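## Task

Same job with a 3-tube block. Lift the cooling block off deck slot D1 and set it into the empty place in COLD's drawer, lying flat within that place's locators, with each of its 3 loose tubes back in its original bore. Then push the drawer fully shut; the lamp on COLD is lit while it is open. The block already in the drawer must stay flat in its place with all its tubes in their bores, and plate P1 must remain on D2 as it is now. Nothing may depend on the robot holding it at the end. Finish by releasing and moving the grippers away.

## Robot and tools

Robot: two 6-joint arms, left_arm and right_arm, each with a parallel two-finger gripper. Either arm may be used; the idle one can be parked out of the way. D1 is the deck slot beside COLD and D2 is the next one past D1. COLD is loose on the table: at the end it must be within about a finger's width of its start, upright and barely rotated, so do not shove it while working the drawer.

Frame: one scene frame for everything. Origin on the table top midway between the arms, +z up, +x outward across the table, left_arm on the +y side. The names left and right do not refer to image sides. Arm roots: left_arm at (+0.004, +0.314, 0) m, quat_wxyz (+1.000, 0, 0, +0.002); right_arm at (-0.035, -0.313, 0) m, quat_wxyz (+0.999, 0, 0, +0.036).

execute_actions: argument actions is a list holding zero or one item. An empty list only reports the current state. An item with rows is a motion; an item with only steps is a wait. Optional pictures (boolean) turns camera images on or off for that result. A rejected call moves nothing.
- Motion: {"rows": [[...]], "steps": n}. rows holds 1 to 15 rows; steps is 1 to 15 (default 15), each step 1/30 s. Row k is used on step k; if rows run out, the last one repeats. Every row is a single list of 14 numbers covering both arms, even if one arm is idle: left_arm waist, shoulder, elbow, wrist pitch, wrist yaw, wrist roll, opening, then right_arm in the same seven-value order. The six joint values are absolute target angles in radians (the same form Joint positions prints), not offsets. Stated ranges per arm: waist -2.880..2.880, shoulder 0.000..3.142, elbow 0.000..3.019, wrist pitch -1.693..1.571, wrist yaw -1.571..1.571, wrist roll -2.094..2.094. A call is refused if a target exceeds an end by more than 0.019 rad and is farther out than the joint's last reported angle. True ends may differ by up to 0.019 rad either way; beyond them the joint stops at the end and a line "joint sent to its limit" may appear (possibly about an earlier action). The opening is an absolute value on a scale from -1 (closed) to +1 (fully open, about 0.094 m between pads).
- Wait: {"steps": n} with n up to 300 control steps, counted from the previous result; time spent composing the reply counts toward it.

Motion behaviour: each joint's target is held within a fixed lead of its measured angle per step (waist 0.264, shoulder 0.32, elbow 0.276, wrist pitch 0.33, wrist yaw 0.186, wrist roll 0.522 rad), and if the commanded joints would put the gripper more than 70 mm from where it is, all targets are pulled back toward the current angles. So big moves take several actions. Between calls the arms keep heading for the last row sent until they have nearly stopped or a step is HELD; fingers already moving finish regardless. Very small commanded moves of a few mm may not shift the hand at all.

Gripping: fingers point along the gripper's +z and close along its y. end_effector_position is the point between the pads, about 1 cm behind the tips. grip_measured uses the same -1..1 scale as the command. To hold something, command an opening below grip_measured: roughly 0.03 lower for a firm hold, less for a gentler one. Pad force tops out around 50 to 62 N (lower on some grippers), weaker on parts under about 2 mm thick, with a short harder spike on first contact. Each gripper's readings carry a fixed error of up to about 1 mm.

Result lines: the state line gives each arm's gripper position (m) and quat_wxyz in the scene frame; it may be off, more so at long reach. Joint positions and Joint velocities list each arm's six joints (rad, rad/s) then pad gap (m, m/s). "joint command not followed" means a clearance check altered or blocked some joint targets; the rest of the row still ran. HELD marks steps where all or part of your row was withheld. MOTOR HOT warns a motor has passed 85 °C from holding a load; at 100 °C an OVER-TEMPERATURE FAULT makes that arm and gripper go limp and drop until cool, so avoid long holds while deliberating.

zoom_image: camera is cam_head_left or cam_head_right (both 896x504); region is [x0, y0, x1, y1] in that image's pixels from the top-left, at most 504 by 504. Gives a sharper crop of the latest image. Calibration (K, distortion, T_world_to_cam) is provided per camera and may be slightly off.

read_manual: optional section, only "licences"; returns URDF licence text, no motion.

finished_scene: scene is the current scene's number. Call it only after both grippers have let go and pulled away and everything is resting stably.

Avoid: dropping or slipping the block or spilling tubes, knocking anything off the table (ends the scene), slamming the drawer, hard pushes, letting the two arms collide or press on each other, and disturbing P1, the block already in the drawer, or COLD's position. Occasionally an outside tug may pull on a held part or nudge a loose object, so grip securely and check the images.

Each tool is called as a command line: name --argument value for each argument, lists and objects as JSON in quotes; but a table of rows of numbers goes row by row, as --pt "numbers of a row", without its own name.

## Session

execute_actions --actions '[]'

Scene clock: 0.00 s of 10800.00 s.
left_arm: end_effector_position=(+0.5295, +0.3097, +0.4685) grip_measured=+1.000 end_effector_quat_wxyz=(+0.689, +0.005, +0.725, -0.005) | right_arm: end_effector_position=(+0.1620, +0.1734, +0.1254) grip_measured=+1.000 end_effector_quat_wxyz=(+0.182, -0.580, +0.785, +0.118)
Joint positions: left_arm=[-0.006  1.066  1.03  -0.014  0.012 -0.     0.094] | right_arm=[ 1.111  1.533  1.091 -0.692 -0.011 -0.087  0.094]
Joint velocities: left_arm=[ 0.005 -0.005  0.007  0.007 -0.022 -0.037  0.   ] | right_arm=[-0.005 -0.015 -0.002  0.017 -0.095 -0.007  0.   ]
Motor temperatures (°C, as the motors report them): left_arm=[17 18 21 21 19 21] | right_arm=[22 21 23 19 18 17]

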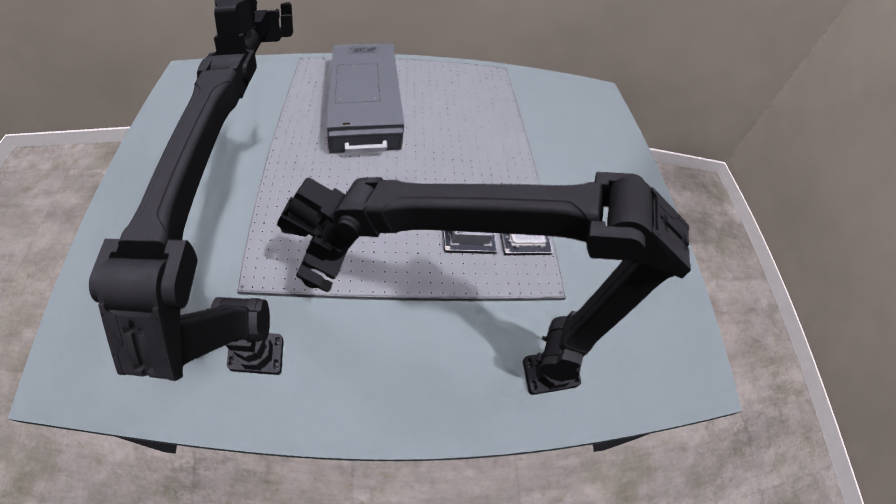

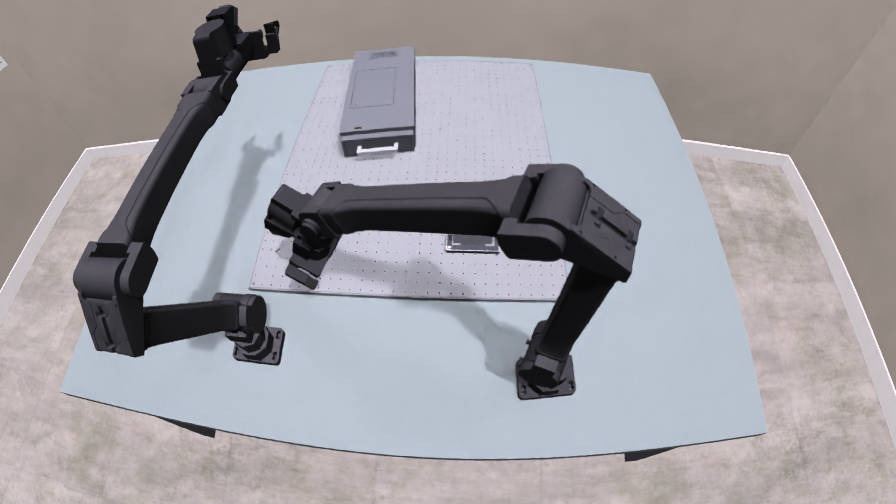

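execute_actions --actions '[{"rows":[[-0.1,1.3,1.25,-1,0,1.09,-0.3,0.34,1.4,1.19,-1.32,0,0.43,1]]}]' --pictures false

execute_actions --actions '[{"steps":22}]'

zoom_image --camera "cam_head_right" --region '[330, 90, 530, 260]'

Scene clock: 2.13 s of 10800.00 s.
left_arm: end_effector_position=(+0.4931, +0.2629, +0.2616) grip_measured=-0.297 end_effector_quat_wxyz=(+0.220, +0.507, +0.827, +0.105) | right_arm: end_effector_position=(+0.2868, -0.0802, +0.1440) grip_measured=+1.000 end_effector_quat_wxyz=(-0.010, -0.155, +0.988, -0.002)
Joint positions: left_arm=[-0.106  1.324  1.229 -0.983  0.001  0.997  0.033] | right_arm=[ 0.553  1.443  1.109 -1.256 -0.005  0.313  0.094]
Joint velocities: left_arm=[-0.015 -0.103 -0.002 -0.037 -0.007  0.535  0.001] | right_arm=[-1.568 -0.044  0.09  -0.325  0.022  0.374  0.   ]
Motor temperatures (°C, as the motors report them): left_arm=[17 18 22 21 19 21] | right_arm=[22 21 23 19 18 17]
Steps of this call (steps 1 to 49: nothing new was sent; steps 50 to 64: all 15 steps of this action). Readings (joint positions):
50: left_arm=[-0.011 1.076 1.046 -0.064 0.005 0.060] | right_arm=[1.105 1.531 1.094 -0.719 -0.012 -0.051]
51: left_arm=[-0.022 1.097 1.082 -0.145 0.002 0.133] | right_arm=[1.093 1.526 1.095 -0.766 -0.013 -0.010]
53: left_arm=[-0.054 1.163 1.161 -0.313 0.001 0.296] | right_arm=[1.047 1.509 1.095 -0.864 -0.012 0.062]
57: left_arm=[-0.102 1.277 1.230 -0.719 0.001 0.684] | right_arm=[0.900 1.473 1.097 -1.069 -0.009 0.180]
64: the state above

Scene clock: 2.87 s of 10800.00 s.
left_arm: end_effector_position=(+0.4911, +0.2631, +0.2661) grip_measured=-0.297 end_effector_quat_wxyz=(+0.219, +0.539, +0.805, +0.116) | right_arm: end_effector_position=(+0.3301, -0.1589, +0.1683) grip_measured=+1.000 end_effector_quat_wxyz=(-0.002, +0.010, +1.000, -0.002)
Joint positions: left_arm=[-0.106  1.314  1.229 -0.986  0.001  1.078  0.033] | right_arm=[ 0.329  1.413  1.145 -1.309  0.002  0.421  0.094]
Joint velocities: left_arm=[-0.015 -0.015 -0.007 -0.002  0.007 -0.022  0.001] | right_arm=[-0.005 -0.005  0.002 -0.007 -0.022 -0.007  0.   ]
Motor temperatures (°C, as the motors report them): left_arm=[17 18 22 21 19 21] | right_arm=[22 21 23 19 18 17]
Steps of this call (steps 1 to 22: the robot went on to your last target). Readings (joint positions):
1: left_arm=[-0.106 1.321 1.229 -0.985 0.001 1.014] | right_arm=[0.499 1.441 1.113 -1.267 -0.004 0.328]
2: left_arm=[-0.106 1.319 1.229 -0.986 0.001 1.027] | right_arm=[0.446 1.441 1.118 -1.278 -0.003 0.343]
4: left_arm=[-0.106 1.315 1.229 -0.986 0.001 1.045] | right_arm=[0.355 1.438 1.132 -1.296 0.001 0.372]
8: left_arm=[-0.106 1.314 1.229 -0.986 0.001 1.065] | right_arm=[0.300 1.421 1.145 -1.306 0.004 0.404]
22: the state above

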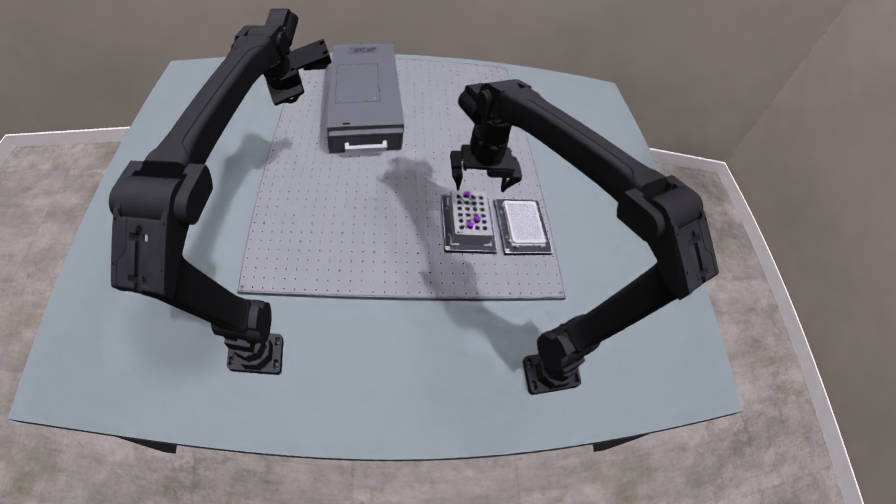

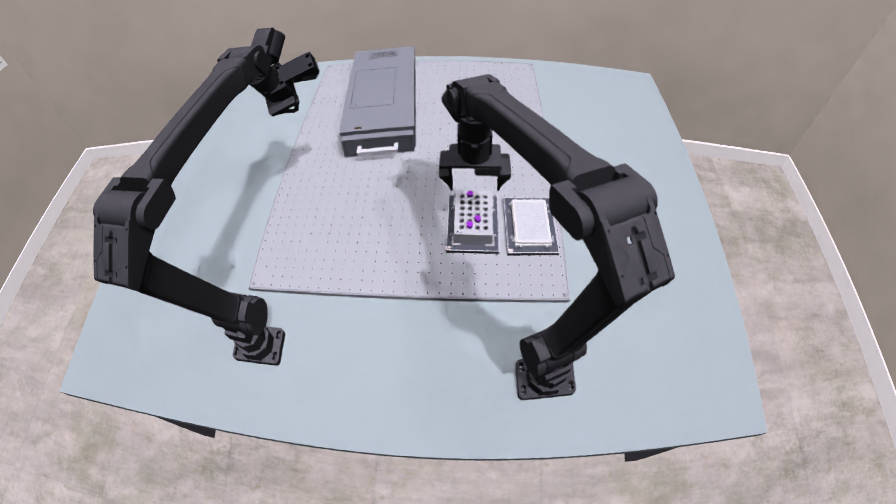

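Region (330, 90, 530, 260) of cam_head_right's 896x504 image, scaled by 2.520, with more detail than that image has; it fills the top 428 rows of this view, and the rest is white.

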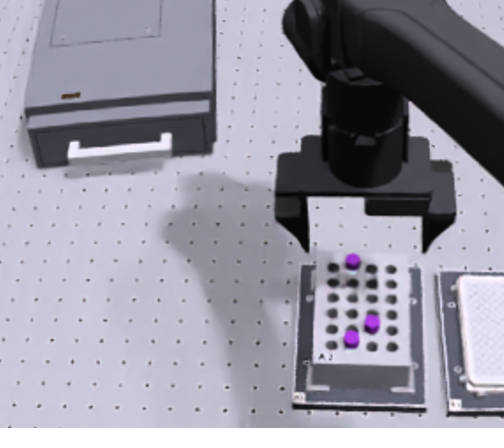

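execute_actions --actions '[{"rows":[[-0.14,1.36,1.29,-0.98,0,1.11,-0.25,0.33,1.43,1.14,-1.28,0,0.45,1],[-0.18,1.41,1.31,-0.97,0,1.11,-0.25,0.33,1.438,1.128,-1.26,0,0.45,1],[-0.22,1.46,1.33,-0.96,0,1.11,-0.25,0.33,1.446,1.116,-1.24,0,0.45,1],[-0.26,1.51,1.35,-0.95,0,1.11,-0.25,0.33,1.454,1.104,-1.22,0,0.45,1],[-0.29,1.56,1.365,-0.94,0,1.11,-0.25,0.33,1.461,1.092,-1.2,0,0.45,1],[-0.32,1.6,1.38,-0.93,0,1.11,-0.25,0.33,1.467,1.08,-1.18,0,0.45,1],[-0.34,1.64,1.39,-0.92,0,1.11,-0.25,0.33,1.473,1.068,-1.16,0,0.45,1],[-0.36,1.67,1.4,-0.91,0,1.11,-0.25,0.33,1.479,1.056,-1.14,0,0.45,1],[-0.37,1.7,1.405,-0.9,0,1.11,-0.25,0.33,1.484,1.044,-1.12,0,0.45,1],[-0.38,1.72,1.41,-0.895,0,1.11,-0.25,0.33,1.488,1.036,-1.104,0,0.45,1],[-0.387,1.74,1.41,-0.89,0,1.11,-0.25,0.33,1.488,1.036,-1.104,0,0.45,1],[-0.387,1.76,1.41,-0.89,0,1.11,-0.25,0.33,1.488,1.036,-1.104,0,0.45,1],[-0.387,1.78,1.41,-0.89,0,1.11,-0.25,0.33,1.488,1.036,-1.104,0,0.45,1],[-0.387,1.8,1.41,-0.89,0,1.11,-0.25,0.33,1.488,1.036,-1.104,0,0.45,1]]}]' --pictures false

execute_actions --actions '[{"steps":12}]'

zoom_image --camera "cam_head_right" --region '[330, 90, 530, 260]'

Scene clock: 8.47 s of 10800.00 s.
left_arm: end_effector_position=(+0.5368, +0.0913, +0.1091) grip_measured=-0.253 end_effector_quat_wxyz=(+0.130, +0.671, +0.728, +0.047) | right_arm: end_effector_position=(+0.3299, -0.1589, +0.0957) grip_measured=+1.000 end_effector_quat_wxyz=(-0.008, +0.020, +1.000, -0.004)
Joint positions: left_arm=[-0.398  1.752  1.362 -0.903  0.     1.095  0.035] | right_arm=[ 0.329  1.491  1.024 -1.121  0.002  0.441  0.094]
Joint velocities: left_arm=[-0.239  1.011  0.022  0.12  -0.037  0.066  0.   ] | right_arm=[-0.005 -0.005 -0.022  0.032 -0.022 -0.022  0.   ]
Motor temperatures (°C, as the motors report them): left_arm=[17 18 23 21 19 21] | right_arm=[22 21 25 19 18 17]
Steps of this call (steps 1 to 15: the robot went on to your last target; steps 16 to 90: nothing new was sent; then 2.10 s passed at rest; steps 91 to 105: all 15 steps of this action). Readings (joint positions):
91: left_arm=[-0.108 1.315 1.229 -0.986 0.000 1.081] | right_arm=[0.329 1.413 1.144 -1.306 0.002 0.425]
92: left_arm=[-0.115 1.321 1.233 -0.986 -0.001 1.085] | right_arm=[0.329 1.413 1.141 -1.296 0.002 0.428]
94: left_arm=[-0.151 1.356 1.257 -0.984 -0.002 1.088] | right_arm=[0.329 1.416 1.127 -1.265 0.002 0.433]
98: left_arm=[-0.260 1.477 1.306 -0.958 -0.002 1.089] | right_arm=[0.329 1.442 1.080 -1.189 0.002 0.438]
105: the state above

Scene clock: 8.87 s of 10800.00 s.
left_arm: end_effector_position=(+0.5364, +0.0952, +0.0734) grip_measured=-0.253 end_effector_quat_wxyz=(+0.101, +0.673, +0.732, +0.037) | right_arm: end_effector_position=(+0.3311, -0.1585, +0.0957) grip_measured=+1.000 end_effector_quat_wxyz=(-0.005, +0.020, +1.000, -0.003)
Joint positions: left_arm=[-0.392  1.816  1.362 -0.901  0.001  1.098  0.035] | right_arm=[ 0.329  1.491  1.024 -1.116  0.002  0.441  0.094]
Joint velocities: left_arm=[-0.005 -0.044 -0.012 -0.007 -0.007  0.007 -0.   ] | right_arm=[-0.015  0.005 -0.012  0.002 -0.051 -0.037  0.   ]
Motor temperatures (°C, as the motors report them): left_arm=[17 18 23 21 19 21] | right_arm=[22 21 25 19 18 17]
Steps of this call (steps 1 to 12: the robot went on to your last target). Readings (joint positions):
1: left_arm=[-0.404 1.782 1.362 -0.901 0.001 1.096] | right_arm=[0.329 1.491 1.024 -1.120 0.002 0.441]
2: left_arm=[-0.406 1.807 1.362 -0.901 0.001 1.096] | right_arm=[0.329 1.491 1.024 -1.119 0.002 0.441]
4: left_arm=[-0.404 1.835 1.362 -0.901 0.001 1.098] | right_arm=[0.329 1.491 1.024 -1.117 0.002 0.441]
8: left_arm=[-0.395 1.829 1.362 -0.901 0.001 1.098] | right_arm=[0.329 1.491 1.024 -1.116 0.002 0.441]
12: the state above

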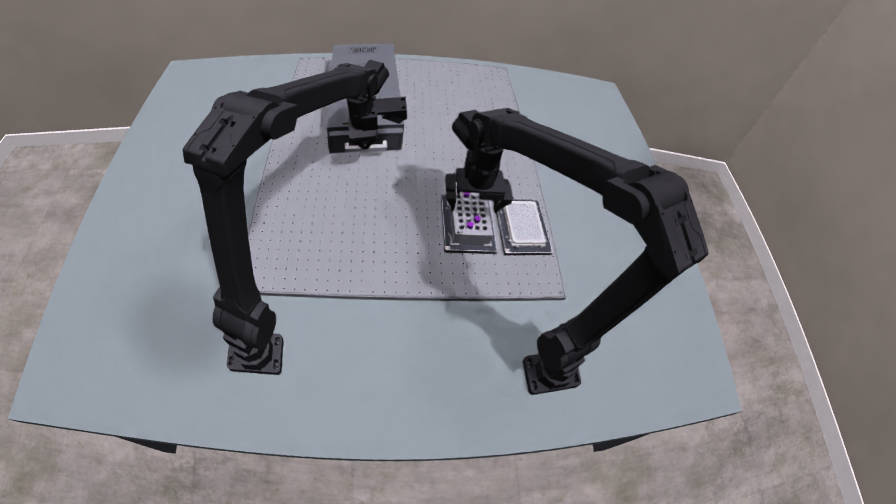

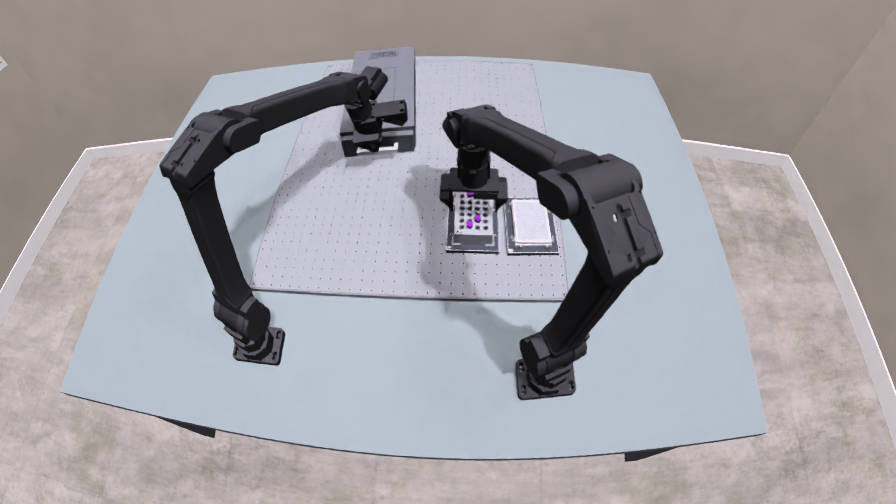

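Region (330, 90, 530, 260) of cam_head_right's 896x504 image, scaled by 2.520, with more detail than that image has; it fills the top 428 rows of this view, and the rest is white.

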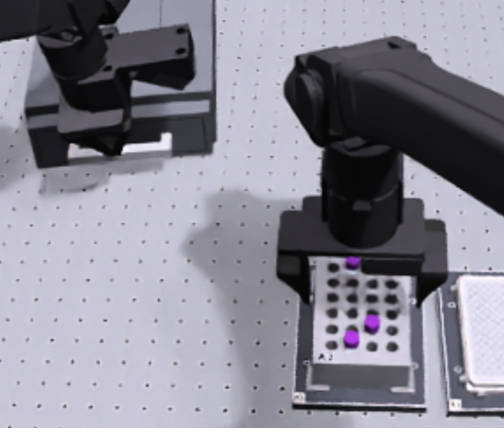

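execute_actions --actions '[{"rows":[[-0.387,1.84,1.41,-0.88,0,1.11,-0.25,0.33,1.505,1.026,-1.085,0,0.45,1],[-0.387,1.855,1.41,-0.875,0,1.11,-0.25,0.33,1.513,1.018,-1.068,0,0.45,1],[-0.387,1.87,1.41,-0.87,0,1.11,-0.25,0.33,1.521,1.01,-1.05,0,0.45,1],[-0.387,1.88,1.41,-0.865,0,1.11,-0.25,0.33,1.528,1.002,-1.033,0,0.45,1],[-0.387,1.89,1.41,-0.86,0,1.11,-0.25,0.33,1.535,0.994,-1.016,0,0.45,1],[-0.387,1.9,1.41,-0.86,0,1.11,-0.25,0.33,1.54,0.985,-1,0,0.45,1]]}]' --pictures false

execute_actions --actions '[{"rows":[[-0.387,1.9,1.41,-0.86,0,1.11,-0.5,0.33,1.54,0.985,-1,0,0.45,0.88],[-0.387,1.9,1.41,-0.86,0,1.11,-0.78,0.33,1.54,0.985,-1,0,0.45,0.77]],"steps":9}]'

Scene clock: 13.73 s of 10800.00 s.
left_arm: end_effector_position=(+0.5362, +0.0949, +0.0421) grip_measured=-0.253 end_effector_quat_wxyz=(+0.082, +0.674, +0.733, +0.029) | right_arm: end_effector_position=(+0.3339, -0.1573, +0.0636) grip_measured=+1.000 end_effector_quat_wxyz=(+0.000, +0.020, +1.000, -0.001)
Joint positions: left_arm=[-0.392  1.874  1.362 -0.884  0.002  1.099  0.035] | right_arm=[ 0.329  1.535  0.978 -1.014  0.002  0.441  0.094]
Joint velocities: left_arm=[-0.005 -0.024  0.012 -0.007  0.007 -0.007 -0.   ] | right_arm=[-0.005 -0.005  0.017  0.037 -0.037 -0.051  0.   ]
Motor temperatures (°C, as the motors report them): left_arm=[17 18 24 21 19 21] | right_arm=[22 21 25 19 18 17]
Steps of this call (steps 1 to 30: the robot went on to your last target; steps 31 to 90: nothing new was sent; then 1.37 s passed at rest; steps 91 to 105: all 15 steps of this action). Readings (joint positions):
91: left_arm=[-0.392 1.814 1.362 -0.900 0.001 1.099] | right_arm=[0.329 1.491 1.024 -1.113 0.002 0.441]
92: left_arm=[-0.392 1.814 1.362 -0.897 0.001 1.099] | right_arm=[0.329 1.491 1.022 -1.104 0.002 0.441]
94: left_arm=[-0.392 1.818 1.362 -0.893 0.001 1.099] | right_arm=[0.329 1.494 1.016 -1.075 0.002 0.441]
98: left_arm=[-0.392 1.842 1.362 -0.887 0.002 1.099] | right_arm=[0.329 1.516 0.991 -1.021 0.002 0.441]
105: the state above

Scene clock: 14.03 s of 10800.00 s.
left_arm: end_effector_position=(+0.5399, +0.0945, +0.0432) grip_measured=-0.737 end_effector_quat_wxyz=(+0.088, +0.674, +0.732, +0.032) | right_arm: end_effector_position=(+0.3340, -0.1578, +0.0634) grip_measured=+0.811 end_effector_quat_wxyz=(+0.001, +0.020, +1.000, -0.002)
Joint positions: left_arm=[-0.391  1.875  1.364 -0.872  0.     1.101  0.012] | right_arm=[ 0.329  1.535  0.977 -1.013  0.005  0.442  0.085]
Joint velocities: left_arm=[-0.015 -0.005  0.017 -0.007 -0.022 -0.022 -0.001] | right_arm=[ 0.005  0.015 -0.017 -0.012  0.007  0.11  -0.001]
Motor temperatures (°C, as the motors report them): left_arm=[17 18 24 21 19 21] | right_arm=[22 21 25 19 18 17]
Steps of this call (steps 1 to 9: all 9 steps of this action). Readings (joint positions):
1: left_arm=[-0.392 1.874 1.362 -0.883 0.002 1.099] | right_arm=[0.329 1.535 0.978 -1.013 0.002 0.441]
2: left_arm=[-0.392 1.874 1.362 -0.879 0.000 1.099] | right_arm=[0.329 1.535 0.978 -1.013 0.005 0.442]
4: left_arm=[-0.391 1.875 1.364 -0.872 0.000 1.100] | right_arm=[0.329 1.535 0.977 -1.013 0.005 0.442]
8: left_arm=[-0.391 1.875 1.364 -0.872 0.000 1.101] | right_arm=[0.329 1.535 0.977 -1.013 0.005 0.442]
9: the state above

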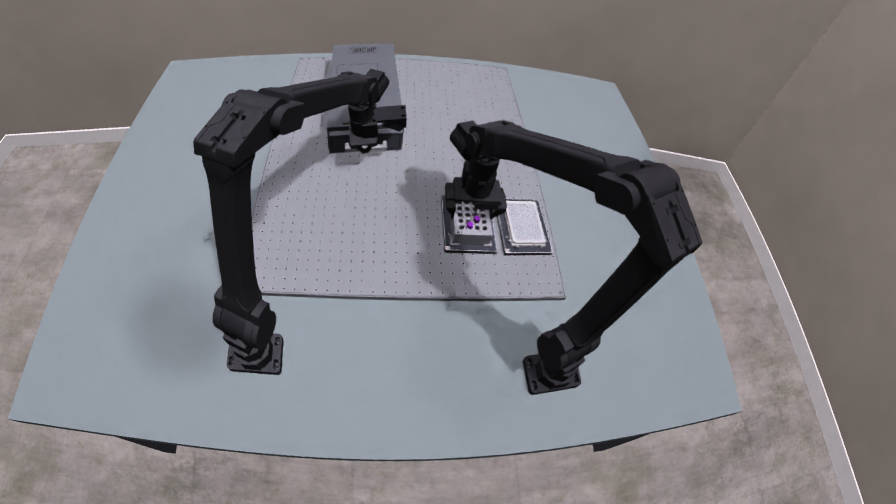

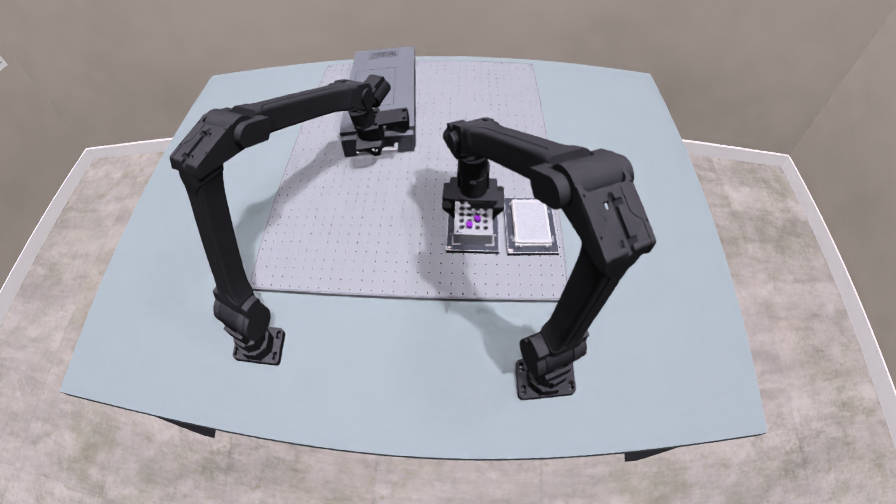

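Pulling the drawer while slowly lifting the block.

execute_actions --actions '[{"rows":[[-0.395,1.87,1.345,-0.87,0,1.09,-0.6,0.33,1.5,1.04,-1.015,0,0.445,0.77],[-0.4,1.86,1.325,-0.865,0,1.08,-0.6,0.33,1.485,1.06,-1.025,0,0.445,0.77],[-0.406,1.848,1.305,-0.859,0,1.08,-0.6,0.33,1.48,1.066,-1.035,0,0.445,0.77],[-0.412,1.836,1.285,-0.853,0,1.07,-0.6,0.33,1.475,1.072,-1.045,0,0.445,0.77],[-0.418,1.824,1.265,-0.847,0,1.07,-0.6,0.33,1.47,1.078,-1.055,0,0.445,0.77],[-0.424,1.812,1.246,-0.841,0,1.06,-0.6,0.33,1.465,1.084,-1.065,0,0.445,0.77],[-0.43,1.8,1.227,-0.835,0,1.05,-0.6,0.33,1.46,1.09,-1.075,0,0.445,0.77],[-0.436,1.788,1.208,-0.829,0,1.05,-0.6,0.33,1.455,1.096,-1.085,0,0.445,0.77],[-0.442,1.775,1.19,-0.823,0,1.04,-0.6,0.33,1.45,1.102,-1.095,0,0.445,0.77],[-0.45,1.759,1.167,-0.816,0,1.03,-0.6,0.33,1.445,1.108,-1.105,0,0.445,0.77],[-0.458,1.743,1.145,-0.81,0,1.02,-0.6,0.33,1.44,1.114,-1.115,0,0.445,0.77],[-0.466,1.727,1.123,-0.804,0,1.01,-0.6,0.33,1.435,1.12,-1.125,0,0.445,0.77],[-0.474,1.711,1.101,-0.797,0,1,-0.6,0.33,1.43,1.126,-1.135,0,0.445,0.77],[-0.482,1.694,1.08,-0.791,0,1,-0.6,0.33,1.425,1.132,-1.145,0,0.445,0.77],[-0.49,1.678,1.058,-0.785,0,0.99,-0.6,0.33,1.42,1.138,-1.155,0,0.445,0.77]]}]' --pictures false

execute_actions --actions '[{"rows":[[-0.5,1.662,1.038,-0.78,0,0.98,-0.6,0.33,1.416,1.144,-1.165,0,0.445,0.77],[-0.51,1.646,1.018,-0.776,0,0.97,-0.6,0.33,1.412,1.15,-1.175,0,0.445,0.77],[-0.52,1.63,0.998,-0.771,0,0.96,-0.6,0.33,1.408,1.156,-1.185,0,0.445,0.77],[-0.53,1.614,0.978,-0.767,0,0.95,-0.6,0.33,1.404,1.162,-1.195,0,0.445,0.77],[-0.54,1.598,0.959,-0.762,0,0.94,-0.6,0.33,1.4,1.168,-1.205,0,0.445,0.77],[-0.55,1.583,0.94,-0.758,0,0.93,-0.6,0.33,1.396,1.174,-1.215,0,0.445,0.77],[-0.56,1.569,0.924,-0.755,0,0.92,-0.6,0.33,1.392,1.18,-1.225,0,0.445,0.77],[-0.57,1.556,0.909,-0.753,0,0.91,-0.6,0.33,1.388,1.186,-1.235,0,0.445,0.77],[-0.58,1.542,0.894,-0.75,0,0.9,-0.6,0.33,1.384,1.192,-1.245,0,0.445,0.77],[-0.59,1.529,0.879,-0.748,0,0.89,-0.6,0.33,1.38,1.198,-1.255,0,0.445,0.77],[-0.6,1.516,0.864,-0.746,0,0.88,-0.6,0.33,1.376,1.204,-1.265,0,0.445,0.77],[-0.61,1.503,0.849,-0.744,0,0.87,-0.6,0.33,1.372,1.21,-1.275,0,0.445,0.77],[-0.62,1.49,0.835,-0.742,0,0.86,-0.6,0.33,1.368,1.216,-1.285,0,0.445,0.77],[-0.63,1.479,0.823,-0.741,0,0.85,-0.6,0.33,1.364,1.222,-1.295,0,0.445,0.77],[-0.64,1.468,0.812,-0.74,0,0.84,-0.6,0.33,1.36,1.228,-1.305,0,0.445,0.77]]}]' --pictures false

execute_actions --actions '[{"steps":12}]'

Scene clock: 23.97 s of 10800.00 s.
left_arm: end_effector_position=(+0.4501, +0.0895, +0.0383) grip_measured=-0.602 end_effector_quat_wxyz=(+0.080, +0.678, +0.730, +0.025) | right_arm: end_effector_position=(+0.3312, -0.1583, +0.0922) grip_measured=+0.811 end_effector_quat_wxyz=(-0.011, +0.020, +1.000, -0.005)
Joint positions: left_arm=[-0.469  1.713  1.114 -0.804 -0.002  1.032  0.019] | right_arm=[ 0.329  1.503  1.028 -1.12   0.001  0.442  0.085]
Joint velocities: left_arm=[-0.278 -0.425 -0.681  0.1   -0.037 -0.198 -0.001] | right_arm=[ 0.005 -0.161  0.115 -0.286 -0.037 -0.007  0.   ]
Motor temperatures (°C, as the motors report them): left_arm=[17 19 25 21 19 21] | right_arm=[22 21 25 19 18 17]
Steps of this call (steps 1 to 15: the robot went on to your last target; steps 16 to 90: nothing new was sent; then 6.43 s passed at rest; steps 91 to 105: all 15 steps of this action). Readings (joint positions):
91: left_arm=[-0.391 1.875 1.363 -0.872 0.000 1.101] | right_arm=[0.329 1.535 0.978 -1.013 0.005 0.442]
92: left_arm=[-0.391 1.874 1.361 -0.872 0.000 1.099] | right_arm=[0.329 1.534 0.979 -1.014 0.005 0.442]
94: left_arm=[-0.392 1.867 1.344 -0.856 -0.002 1.095] | right_arm=[0.329 1.534 0.981 -1.019 0.005 0.442]
98: left_arm=[-0.405 1.827 1.281 -0.821 -0.003 1.081] | right_arm=[0.329 1.532 0.999 -1.051 0.003 0.442]
105: the state above

Scene clock: 24.47 s of 10800.00 s.
left_arm: end_effector_position=(+0.3350, +0.0809, +0.0365) grip_measured=-0.602 end_effector_quat_wxyz=(+0.077, +0.681, +0.728, +0.012) | right_arm: end_effector_position=(+0.3285, -0.1594, +0.1442) grip_measured=+0.811 end_effector_quat_wxyz=(-0.013, +0.020, +1.000, -0.006)
Joint positions: left_arm=[-0.616  1.504  0.846 -0.757 -0.002  0.892  0.019] | right_arm=[ 0.329  1.442  1.109 -1.267  0.001  0.442  0.085]
Joint velocities: left_arm=[-0.288 -0.376 -0.354  0.042 -0.007 -0.212  0.001] | right_arm=[-0.005 -0.122  0.154 -0.291  0.022 -0.022 -0.   ]
Motor temperatures (°C, as the motors report them): left_arm=[17 19 25 21 19 21] | right_arm=[22 21 25 19 18 17]
Steps of this call (steps 1 to 15: all 15 steps of this action). Readings (joint positions):
1: left_arm=[-0.479 1.698 1.091 -0.800 -0.002 1.024] | right_arm=[0.329 1.498 1.032 -1.130 0.001 0.442]
2: left_arm=[-0.488 1.684 1.068 -0.797 -0.002 1.016] | right_arm=[0.329 1.494 1.037 -1.139 0.001 0.442]
4: left_arm=[-0.507 1.657 1.026 -0.789 -0.002 0.998] | right_arm=[0.329 1.485 1.048 -1.159 0.001 0.442]
8: left_arm=[-0.547 1.600 0.948 -0.773 -0.002 0.961] | right_arm=[0.329 1.469 1.071 -1.197 0.001 0.442]
15: the state above

Scene clock: 24.87 s of 10800.00 s.
left_arm: end_effector_position=(+0.3204, +0.0776, +0.0384) grip_measured=-0.602 end_effector_quat_wxyz=(+0.079, +0.677, +0.732, +0.008) | right_arm: end_effector_position=(+0.3318, -0.1580, +0.1650) grip_measured=+0.811 end_effector_quat_wxyz=(+0.001, +0.020, +1.000, -0.000)
Joint positions: left_arm=[-0.642  1.475  0.819 -0.756  0.002  0.854  0.019] | right_arm=[ 0.329  1.416  1.139 -1.293  0.001  0.442  0.085]
Joint velocities: left_arm=[-0.005 -0.015  0.002  0.007 -0.022  0.022 -0.   ] | right_arm=[-0.005  0.005 -0.007 -0.012  0.037  0.007 -0.002]
Motor temperatures (°C, as the motors report them): left_arm=[17 19 25 21 19 21] | right_arm=[22 21 25 19 18 17]
Steps of this call (steps 1 to 12: the robot went on to your last target). Readings (joint positions):
1: left_arm=[-0.625 1.493 0.836 -0.757 -0.002 0.884] | right_arm=[0.329 1.438 1.114 -1.275 0.001 0.442]
2: left_arm=[-0.632 1.484 0.828 -0.757 -0.001 0.878] | right_arm=[0.329 1.434 1.119 -1.282 0.001 0.442]
4: left_arm=[-0.641 1.475 0.820 -0.757 0.002 0.866] | right_arm=[0.329 1.426 1.127 -1.290 0.001 0.442]
8: left_arm=[-0.642 1.475 0.819 -0.756 0.002 0.857] | right_arm=[0.329 1.416 1.137 -1.292 0.001 0.442]
12: the state above

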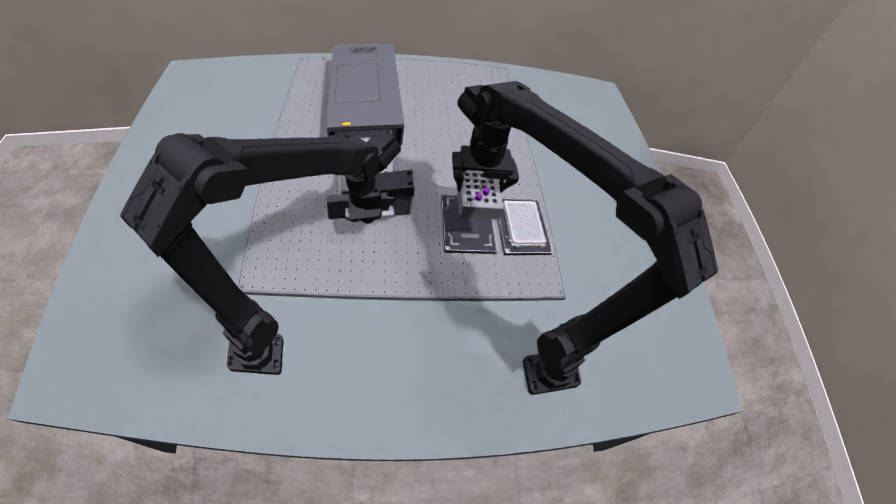

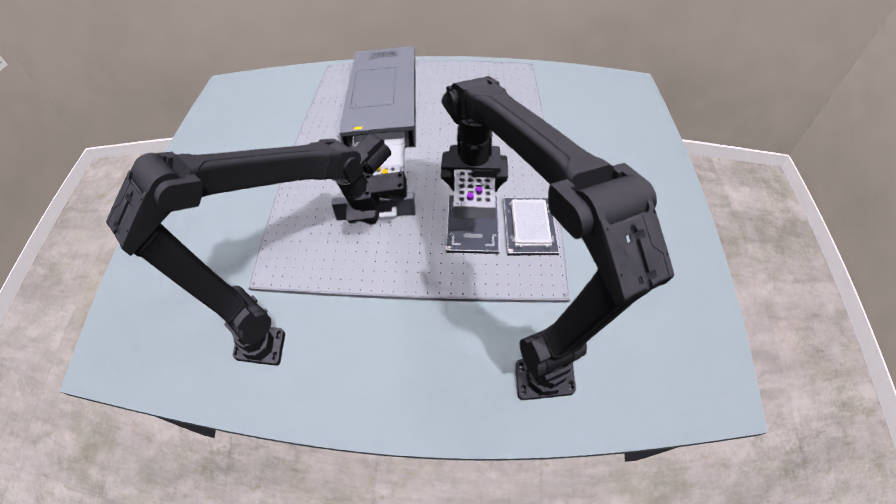

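execute_actions --actions '[{"rows":[[-0.652,1.455,0.8,-0.75,0,0.83,-0.6,0.33,1.36,1.228,-1.305,0,0.35,0.77],[-0.662,1.445,0.788,-0.75,0,0.82,-0.6,0.33,1.36,1.228,-1.305,0,0.25,0.77],[-0.672,1.435,0.776,-0.75,0,0.81,-0.6,0.33,1.36,1.228,-1.305,0,0.15,0.77],[-0.682,1.425,0.764,-0.75,0,0.8,-0.6,0.33,1.36,1.228,-1.305,0,0.05,0.77],[-0.692,1.415,0.752,-0.75,0,0.79,-0.6,0.33,1.36,1.228,-1.305,0,-0.05,0.77],[-0.702,1.405,0.74,-0.75,0,0.78,-0.6,0.33,1.36,1.228,-1.305,0,-0.15,0.77],[-0.712,1.395,0.728,-0.75,0,0.77,-0.6,0.33,1.36,1.228,-1.305,0,-0.2,0.77]]}]' --pictures false

execute_actions --actions '[{"rows":[[-0.69,1.36,0.78,-0.76,0,0.79,-0.45,0.33,1.36,1.228,-1.305,0,-0.2,0.77],[-0.69,1.32,0.78,-0.78,0,0.79,-0.45,0.33,1.36,1.228,-1.305,0,-0.2,0.77],[-0.69,1.28,0.78,-0.8,0,0.79,-0.45,0.33,1.36,1.228,-1.305,0,-0.2,0.77],[-0.69,1.22,0.78,-0.83,0,0.79,-0.45,0.33,1.36,1.228,-1.305,0,-0.2,0.77]],"steps":11}]' --pictures false

execute_actions --actions '[{"rows":[[-0.1,0.9,0.55,-0.95,0,0.75,-1,0.33,1.36,1.228,-1.305,0,-0.5,0.77]]}]'

zoom_image --camera "cam_head_right" --region '[310, 120, 450, 240]'

zoom_image --camera "cam_head_left" --region '[315, 120, 415, 210]'

Scene clock: 28.67 s of 10800.00 s.
left_arm: end_effector_position=(+0.2881, +0.0758, +0.0389) grip_measured=-0.601 end_effector_quat_wxyz=(+0.085, +0.674, +0.734, +0.009) | right_arm: end_effector_position=(+0.3316, -0.1581, +0.1650) grip_measured=+0.811 end_effector_quat_wxyz=(+0.000, -0.270, +0.963, -0.000)
Joint positions: left_arm=[-0.704  1.407  0.748 -0.741 -0.011  0.785  0.019] | right_arm=[ 0.329  1.416  1.139 -1.294  0.001 -0.145  0.085]
Joint velocities: left_arm=[-0.005 -0.015  0.002 -0.007 -0.037 -0.066 -0.001] | right_arm=[ 0.024 -0.015  0.017 -0.002  0.007 -0.344  0.   ]
Motor temperatures (°C, as the motors report them): left_arm=[17 19 25 21 19 21] | right_arm=[22 21 27 19 18 17]
Steps of this call (steps 1 to 30: the robot went on to your last target; steps 31 to 90: nothing new was sent; then 0.30 s passed at rest; steps 91 to 105: all 15 steps of this action). Readings (joint positions):
91: left_arm=[-0.642 1.475 0.819 -0.756 0.002 0.850] | right_arm=[0.329 1.416 1.139 -1.294 0.001 0.428]
92: left_arm=[-0.643 1.473 0.817 -0.756 0.001 0.846] | right_arm=[0.329 1.416 1.139 -1.294 0.001 0.398]
94: left_arm=[-0.651 1.465 0.805 -0.751 -0.003 0.836] | right_arm=[0.329 1.416 1.139 -1.294 0.001 0.298]
98: left_arm=[-0.687 1.426 0.764 -0.745 -0.003 0.808] | right_arm=[0.329 1.416 1.139 -1.294 0.001 0.035]
105: the state above

Scene clock: 29.03 s of 10800.00 s.
left_arm: end_effector_position=(+0.2846, +0.0797, +0.1103) grip_measured=-0.453 end_effector_quat_wxyz=(+0.157, +0.666, +0.729, +0.008) | right_arm: end_effector_position=(+0.3316, -0.1581, +0.1650) grip_measured=+0.811 end_effector_quat_wxyz=(+0.000, -0.290, +0.957, -0.000)
Joint positions: left_arm=[-0.698  1.189  0.748 -0.814 -0.001  0.785  0.026] | right_arm=[ 0.329  1.416  1.139 -1.294  0.001 -0.187  0.085]
Joint velocities: left_arm=[ 0.005 -0.063 -0.027  0.007  0.037 -0.037  0.001] | right_arm=[ 0.005  0.024  0.007 -0.017  0.022 -0.125 -0.001]
Motor temperatures (°C, as the motors report them): left_arm=[17 19 25 21 19 21] | right_arm=[22 21 27 19 18 17]
Steps of this call (steps 1 to 11: all 11 steps of this action). Readings (joint positions):
1: left_arm=[-0.703 1.405 0.748 -0.742 -0.006 0.785] | right_arm=[0.329 1.416 1.139 -1.294 0.001 -0.155]
2: left_arm=[-0.702 1.399 0.748 -0.749 -0.003 0.785] | right_arm=[0.329 1.416 1.139 -1.294 0.001 -0.162]
4: left_arm=[-0.700 1.361 0.748 -0.778 -0.003 0.785] | right_arm=[0.329 1.416 1.139 -1.294 0.001 -0.173]
8: left_arm=[-0.698 1.230 0.748 -0.812 -0.002 0.785] | right_arm=[0.329 1.416 1.139 -1.294 0.001 -0.184]
11: the state above

Scene clock: 29.53 s of 10800.00 s.
left_arm: end_effector_position=(+0.2762, +0.2915, +0.1129) grip_measured=-0.988 end_effector_quat_wxyz=(+0.148, +0.404, +0.901, +0.054) | right_arm: end_effector_position=(+0.3315, -0.1580, +0.1650) grip_measured=+0.811 end_effector_quat_wxyz=(+0.000, -0.427, +0.904, +0.000)
Joint positions: left_arm=[-0.085  0.884  0.565 -0.937 -0.003  0.762  0.001] | right_arm=[ 0.329  1.416  1.139 -1.294 -0.    -0.48   0.085]
Joint velocities: left_arm=[-0.2    0.015 -0.002 -0.007 -0.007  0.037 -0.001] | right_arm=[-0.015 -0.015 -0.017 -0.002  0.007 -0.139 -0.   ]
Motor temperatures (°C, as the motors report them): left_arm=[17 19 25 21 19 21] | right_arm=[22 21 27 19 18 17]
Steps of this call (steps 1 to 15: all 15 steps of this action). Readings (joint positions):
1: left_arm=[-0.685 1.177 0.738 -0.819 0.004 0.784] | right_arm=[0.329 1.416 1.139 -1.294 0.001 -0.236]
2: left_arm=[-0.655 1.150 0.714 -0.832 0.005 0.783] | right_arm=[0.329 1.416 1.139 -1.294 0.001 -0.288]
4: left_arm=[-0.553 1.069 0.652 -0.869 0.005 0.780] | right_arm=[0.329 1.416 1.139 -1.294 -0.000 -0.362]
8: left_arm=[-0.232 0.914 0.572 -0.926 0.001 0.771] | right_arm=[0.329 1.416 1.139 -1.294 -0.000 -0.439]
15: the state above

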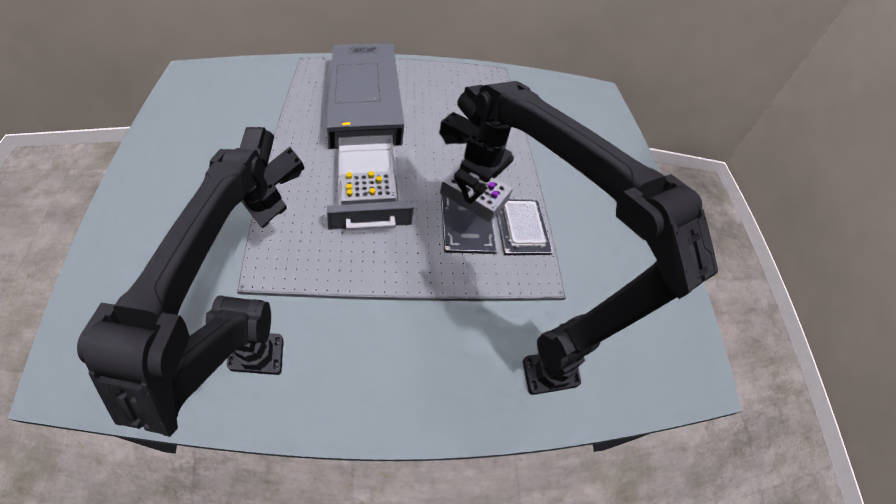

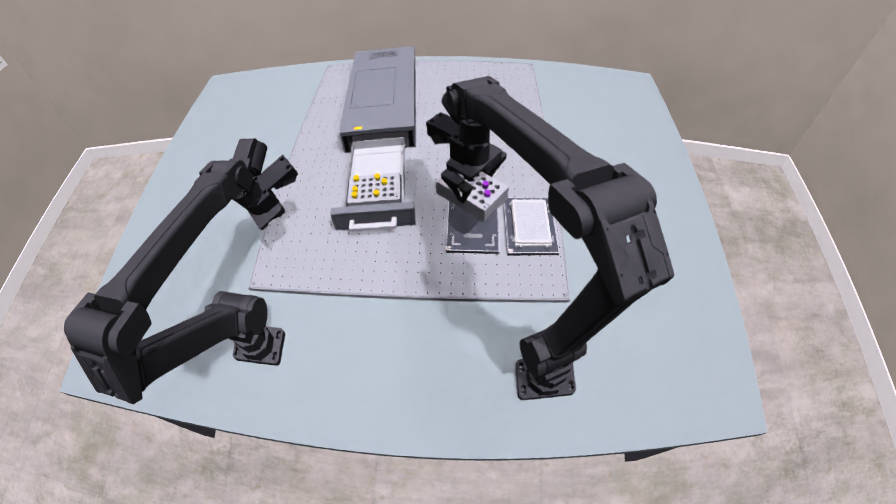

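Region (310, 120, 450, 240) of cam_head_right's 896x504 image, scaled by 3.600, with more detail than that image has; it fills the top 432 rows of this view, and the rest is white.

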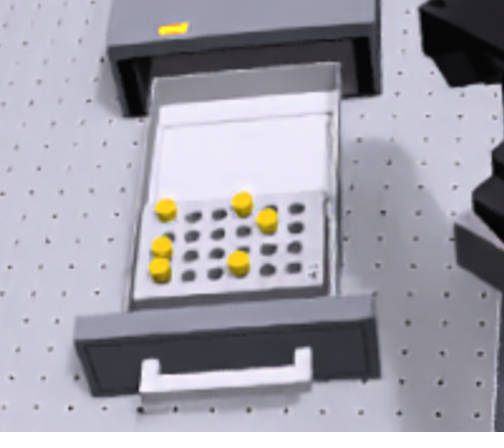

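Region (315, 120, 415, 210) of cam_head_left's 896x504 image, scaled by 5.040, with more detail than that image has; it fills the top 454 rows of this view, and the rest is white.

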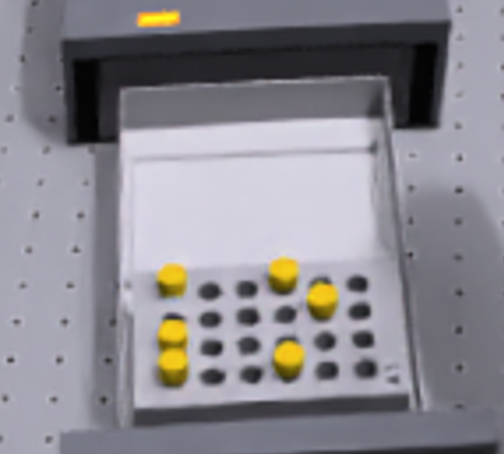

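execute_actions --actions '[{"rows":[[-0.1,0.9,0.55,-0.95,0,0.75,-1,0.34,1.385,1.25,-1.31,0,-0.54,0.77],[-0.1,0.9,0.55,-0.95,0,0.75,-1,0.346,1.4,1.275,-1.318,0,-0.58,0.77],[-0.1,0.9,0.55,-0.95,0,0.75,-1,0.352,1.415,1.3,-1.326,0,-0.62,0.77],[-0.1,0.9,0.55,-0.95,0,0.75,-1,0.358,1.43,1.325,-1.334,0,-0.66,0.77],[-0.1,0.9,0.55,-0.95,0,0.75,-1,0.364,1.445,1.35,-1.342,0,-0.7,0.77],[-0.1,0.9,0.55,-0.95,0,0.75,-1,0.37,1.46,1.375,-1.35,0,-0.74,0.77],[-0.1,0.9,0.55,-0.95,0,0.75,-1,0.376,1.475,1.4,-1.358,0,-0.78,0.77],[-0.1,0.9,0.55,-0.95,0,0.75,-1,0.382,1.49,1.425,-1.366,0,-0.82,0.77],[-0.1,0.9,0.55,-0.95,0,0.75,-1,0.388,1.505,1.45,-1.374,0,-0.86,0.77],[-0.1,0.9,0.55,-0.95,0,0.75,-1,0.394,1.52,1.475,-1.382,0,-0.9,0.77],[-0.1,0.9,0.55,-0.95,0,0.75,-1,0.4,1.54,1.5,-1.39,0,-0.94,0.77],[-0.1,0.9,0.55,-0.95,0,0.75,-1,0.406,1.56,1.525,-1.395,0,-0.98,0.77],[-0.1,0.9,0.55,-0.95,0,0.75,-1,0.412,1.58,1.55,-1.4,0,-1.015,0.77],[-0.1,0.9,0.55,-0.95,0,0.75,-1,0.418,1.6,1.575,-1.405,0,-1.015,0.77],[-0.1,0.9,0.55,-0.95,0,0.75,-1,0.424,1.62,1.6,-1.41,0,-1.015,0.77]]}]' --pictures false

execute_actions --actions '[{"rows":[[-0.1,0.9,0.55,-0.95,0,0.75,-1,0.43,1.64,1.625,-1.415,0,-1.015,0.77],[-0.1,0.9,0.55,-0.95,0,0.75,-1,0.436,1.66,1.65,-1.42,0,-1.015,0.77],[-0.1,0.9,0.55,-0.95,0,0.75,-1,0.442,1.68,1.675,-1.425,0,-1.015,0.77],[-0.1,0.9,0.55,-0.95,0,0.75,-1,0.448,1.7,1.7,-1.43,0,-1.015,0.77],[-0.1,0.9,0.55,-0.95,0,0.75,-1,0.454,1.72,1.725,-1.435,0,-1.015,0.77],[-0.1,0.9,0.55,-0.95,0,0.75,-1,0.46,1.74,1.75,-1.44,0,-1.015,0.77],[-0.1,0.9,0.55,-0.95,0,0.75,-1,0.466,1.76,1.775,-1.445,0,-1.015,0.77],[-0.1,0.9,0.55,-0.95,0,0.75,-1,0.472,1.78,1.8,-1.45,0,-1.015,0.77],[-0.1,0.9,0.55,-0.95,0,0.75,-1,0.478,1.8,1.825,-1.455,0,-1.015,0.77],[-0.1,0.9,0.55,-0.95,0,0.75,-1,0.484,1.82,1.85,-1.46,0,-1.015,0.77],[-0.1,0.9,0.55,-0.95,0,0.75,-1,0.49,1.84,1.875,-1.46,0,-1.015,0.77],[-0.1,0.9,0.55,-0.95,0,0.75,-1,0.496,1.855,1.895,-1.46,0,-1.015,0.77],[-0.1,0.9,0.55,-0.95,0,0.75,-1,0.502,1.87,1.915,-1.46,0,-1.015,0.77],[-0.1,0.9,0.55,-0.95,0,0.75,-1,0.508,1.88,1.93,-1.46,0,-1.015,0.77],[-0.1,0.9,0.55,-0.95,0,0.75,-1,0.514,1.89,1.945,-1.46,0,-1.015,0.77]]}]' --pictures false

execute_actions --actions '[{"steps":15}]' --pictures false

Scene clock: 38.50 s of 10800.00 s.
left_arm: end_effector_position=(+0.2759, +0.2886, +0.1129) grip_measured=-0.988 end_effector_quat_wxyz=(+0.148, +0.409, +0.899, +0.052) | right_arm: end_effector_position=(+0.4054, -0.0935, +0.2065) grip_measured=+0.810 end_effector_quat_wxyz=(+0.019, -0.631, +0.775, -0.004)
Joint positions: left_arm=[-0.095  0.884  0.565 -0.937 -0.002  0.761  0.001] | right_arm=[ 0.391  1.609  1.467 -1.389  0.    -0.903  0.085]
Joint velocities: left_arm=[-0.005  0.005 -0.002 -0.017 -0.081  0.022  0.001] | right_arm=[ 0.239  0.571  0.833 -0.134 -0.051 -0.667 -0.   ]
Motor temperatures (°C, as the motors report them): left_arm=[17 18 24 21 19 21] | right_arm=[22 21 29 19 18 17]
Steps of this call (steps 1 to 30: the robot went on to your last target; steps 31 to 90: nothing new was sent; then 5.47 s passed at rest; steps 91 to 105: all 15 steps of this action). Readings (joint positions):
91: left_arm=[-0.095 0.884 0.565 -0.937 -0.002 0.761] | right_arm=[0.329 1.416 1.140 -1.295 -0.000 -0.498]
92: left_arm=[-0.095 0.884 0.565 -0.937 -0.002 0.761] | right_arm=[0.329 1.417 1.145 -1.300 -0.000 -0.511]
94: left_arm=[-0.095 0.884 0.565 -0.937 -0.002 0.761] | right_arm=[0.330 1.429 1.169 -1.319 -0.000 -0.552]
98: left_arm=[-0.095 0.884 0.565 -0.937 -0.002 0.761] | right_arm=[0.342 1.481 1.261 -1.346 0.000 -0.663]
105: the state above

Scene clock: 39.00 s of 10800.00 s.
left_arm: end_effector_position=(+0.2759, +0.2886, +0.1129) grip_measured=-0.988 end_effector_quat_wxyz=(+0.148, +0.409, +0.899, +0.052) | right_arm: end_effector_position=(+0.4754, +0.0041, +0.1811) grip_measured=+0.810 end_effector_quat_wxyz=(-0.013, +0.703, -0.711, +0.003)
Joint positions: left_arm=[-0.095  0.884  0.565 -0.937 -0.002  0.761  0.001] | right_arm=[ 0.484  1.916  1.819 -1.447  0.    -1.003  0.085]
Joint velocities: left_arm=[ 0.005 -0.005  0.017  0.002  0.007 -0.022  0.   ] | right_arm=[ 0.142  0.454  0.457  0.002 -0.007 -0.007  0.   ]
Motor temperatures (°C, as the motors report them): left_arm=[17 18 24 21 19 21] | right_arm=[22 21 29 19 18 17]
Steps of this call (steps 1 to 15: all 15 steps of this action). Readings (joint positions):
1: left_arm=[-0.095 0.884 0.565 -0.937 -0.002 0.761] | right_arm=[0.399 1.629 1.494 -1.394 0.000 -0.924]
2: left_arm=[-0.095 0.884 0.565 -0.937 -0.002 0.761] | right_arm=[0.407 1.649 1.521 -1.398 0.000 -0.941]
4: left_arm=[-0.095 0.884 0.565 -0.937 -0.002 0.761] | right_arm=[0.422 1.689 1.572 -1.408 0.000 -0.965]
8: left_arm=[-0.095 0.884 0.565 -0.937 -0.002 0.761] | right_arm=[0.447 1.774 1.667 -1.429 0.000 -0.990]
15: the state above

Scene clock: 39.50 s of 10800.00 s.
left_arm: end_effector_position=(+0.2759, +0.2886, +0.1129) grip_measured=-0.988 end_effector_quat_wxyz=(+0.148, +0.409, +0.899, +0.052) | right_arm: end_effector_position=(+0.4742, +0.0212, +0.1721) grip_measured=+0.810 end_effector_quat_wxyz=(-0.009, +0.713, -0.701, +0.002)
Joint positions: left_arm=[-0.095  0.884  0.565 -0.937 -0.002  0.761  0.001] | right_arm=[ 0.509  1.948  1.845 -1.449  0.    -1.006  0.085]
Joint velocities: left_arm=[-0.015 -0.015  0.002  0.017 -0.066 -0.007  0.   ] | right_arm=[ 0.005  0.005  0.002 -0.022  0.022 -0.022 -0.   ]
Motor temperatures (°C, as the motors report them): left_arm=[17 18 24 21 19 21] | right_arm=[22 22 29 19 18 17]
Steps of this call (steps 1 to 15: the robot went on to your last target). Readings (joint positions):
1: left_arm=[-0.095 0.884 0.565 -0.937 -0.002 0.761] | right_arm=[0.489 1.930 1.833 -1.447 0.000 -1.003]
2: left_arm=[-0.095 0.884 0.565 -0.937 -0.002 0.761] | right_arm=[0.494 1.939 1.842 -1.447 0.000 -1.003]
4: left_arm=[-0.095 0.884 0.565 -0.937 -0.002 0.761] | right_arm=[0.503 1.947 1.844 -1.447 0.000 -1.004]
8: left_arm=[-0.095 0.884 0.565 -0.937 -0.002 0.761] | right_arm=[0.509 1.948 1.844 -1.449 0.000 -1.005]
15: the state above

execute_actions --actions '[{"rows":[[-0.1,0.9,0.55,-0.95,0,0.75,-1,0.525,1.92,1.965,-1.45,0,-1.015,0.77],[-0.1,0.9,0.55,-0.95,0,0.75,-1,0.53,1.933,1.98,-1.45,0,-1.015,0.77],[-0.1,0.9,0.55,-0.95,0,0.75,-1,0.534,1.946,1.995,-1.45,0,-1.015,0.77],[-0.1,0.9,0.55,-0.95,0,0.75,-1,0.538,1.959,2.01,-1.45,0,-1.015,0.77],[-0.1,0.9,0.55,-0.95,0,0.75,-1,0.542,1.972,2.026,-1.45,0,-1.015,0.77],[-0.1,0.9,0.55,-0.95,0,0.75,-1,0.545,1.985,2.042,-1.45,0,-1.015,0.77],[-0.1,0.9,0.55,-0.95,0,0.75,-1,0.548,1.998,2.058,-1.45,0,-1.015,0.77],[-0.1,0.9,0.55,-0.95,0,0.75,-1,0.551,2.011,2.074,-1.45,0,-1.015,0.77],[-0.1,0.9,0.55,-0.95,0,0.75,-1,0.554,2.024,2.09,-1.45,0,-1.015,0.77],[-0.1,0.9,0.55,-0.95,0,0.75,-1,0.557,2.037,2.106,-1.45,0,-1.015,0.77],[-0.1,0.9,0.55,-0.95,0,0.75,-1,0.56,2.05,2.122,-1.45,0,-1.015,0.77],[-0.1,0.9,0.55,-0.95,0,0.75,-1,0.56,2.063,2.138,-1.45,0,-1.015,0.77],[-0.1,0.9,0.55,-0.95,0,0.75,-1,0.56,2.076,2.152,-1.45,0,-1.015,0.77],[-0.1,0.9,0.55,-0.95,0,0.75,-1,0.56,2.088,2.162,-1.45,0,-1.015,0.77],[-0.1,0.9,0.55,-0.95,0,0.75,-1,0.56,2.098,2.17,-1.45,0,-1.015,0.77]]}]' --pictures false

execute_actions --actions '[{"steps":15}]'

zoom_image --camera "cam_head_left" --region '[315, 120, 415, 210]'

Scene clock: 43.77 s of 10800.00 s.
left_arm: end_effector_position=(+0.2759, +0.2886, +0.1129) grip_measured=-0.988 end_effector_quat_wxyz=(+0.148, +0.409, +0.899, +0.052) | right_arm: end_effector_position=(+0.5148, +0.0754, +0.1521) grip_measured=+0.810 end_effector_quat_wxyz=(-0.031, +0.725, -0.688, +0.007)
Joint positions: left_arm=[-0.095  0.884  0.565 -0.937 -0.002  0.761  0.001] | right_arm=[ 0.544  2.116  2.059 -1.451  0.001 -1.007  0.085]
Joint velocities: left_arm=[-0.005 -0.005 -0.017 -0.002  0.11  -0.081 -0.   ] | right_arm=[ 0.093  0.386  0.31  -0.012 -0.007  0.051 -0.   ]
Motor temperatures (°C, as the motors report them): left_arm=[17 18 24 21 19 21] | right_arm=[22 22 30 19 18 17]
Steps of this call (steps 1 to 15: the robot went on to your last target; steps 16 to 90: nothing new was sent; then 0.77 s passed at rest; steps 91 to 105: all 15 steps of this action). Readings (joint positions):
91: left_arm=[-0.095 0.884 0.565 -0.937 -0.002 0.761] | right_arm=[0.509 1.950 1.847 -1.449 0.000 -1.006]
92: left_arm=[-0.095 0.884 0.565 -0.937 -0.002 0.761] | right_arm=[0.509 1.953 1.853 -1.450 0.000 -1.006]
94: left_arm=[-0.095 0.884 0.565 -0.937 -0.002 0.761] | right_arm=[0.510 1.968 1.879 -1.451 0.000 -1.007]
98: left_arm=[-0.095 0.884 0.565 -0.937 -0.002 0.761] | right_arm=[0.518 2.018 1.954 -1.451 0.001 -1.007]
105: the state above

Scene clock: 44.27 s of 10800.00 s.
left_arm: end_effector_position=(+0.2759, +0.2886, +0.1129) grip_measured=-0.988 end_effector_quat_wxyz=(+0.148, +0.409, +0.899, +0.052) | right_arm: end_effector_position=(+0.5141, +0.0832, +0.1253) grip_measured=+0.810 end_effector_quat_wxyz=(-0.013, +0.729, -0.685, +0.003)
Joint positions: left_arm=[-0.095  0.884  0.565 -0.937 -0.002  0.761  0.001] | right_arm=[ 0.553  2.164  2.072 -1.451  0.001 -1.007  0.085]
Joint velocities: left_arm=[-0.015 -0.015  0.017  0.002  0.037 -0.007  0.001] | right_arm=[-0.015  0.005  0.002  0.017  0.022 -0.037  0.001]
Motor temperatures (°C, as the motors report them): left_arm=[17 18 24 21 19 21] | right_arm=[22 22 30 19 18 17]
Steps of this call (steps 1 to 15: the robot went on to your last target). Readings (joint positions):
1: left_arm=[-0.095 0.884 0.565 -0.937 -0.002 0.761] | right_arm=[0.547 2.127 2.067 -1.451 0.001 -1.007]
2: left_arm=[-0.095 0.884 0.565 -0.937 -0.002 0.761] | right_arm=[0.549 2.137 2.071 -1.451 0.001 -1.007]
4: left_arm=[-0.095 0.884 0.565 -0.937 -0.002 0.761] | right_arm=[0.553 2.149 2.072 -1.451 0.001 -1.007]
8: left_arm=[-0.095 0.884 0.565 -0.937 -0.002 0.761] | right_arm=[0.553 2.164 2.072 -1.451 0.001 -1.007]
15: the state above

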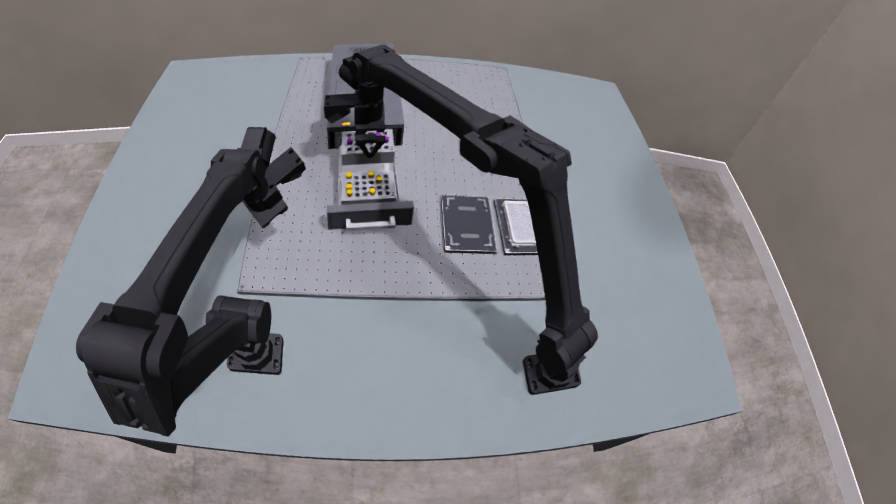

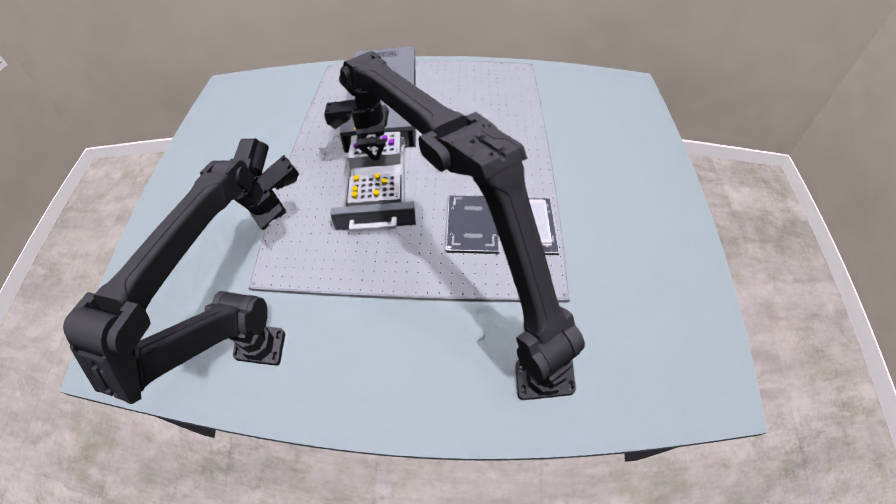

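Region (315, 120, 415, 210) of cam_head_left's 896x504 image, scaled by 5.040, with more detail than that image has; it fills the top 454 rows of this view, and the rest is white.

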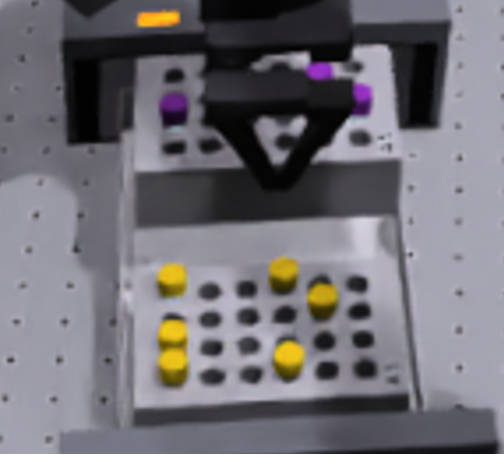

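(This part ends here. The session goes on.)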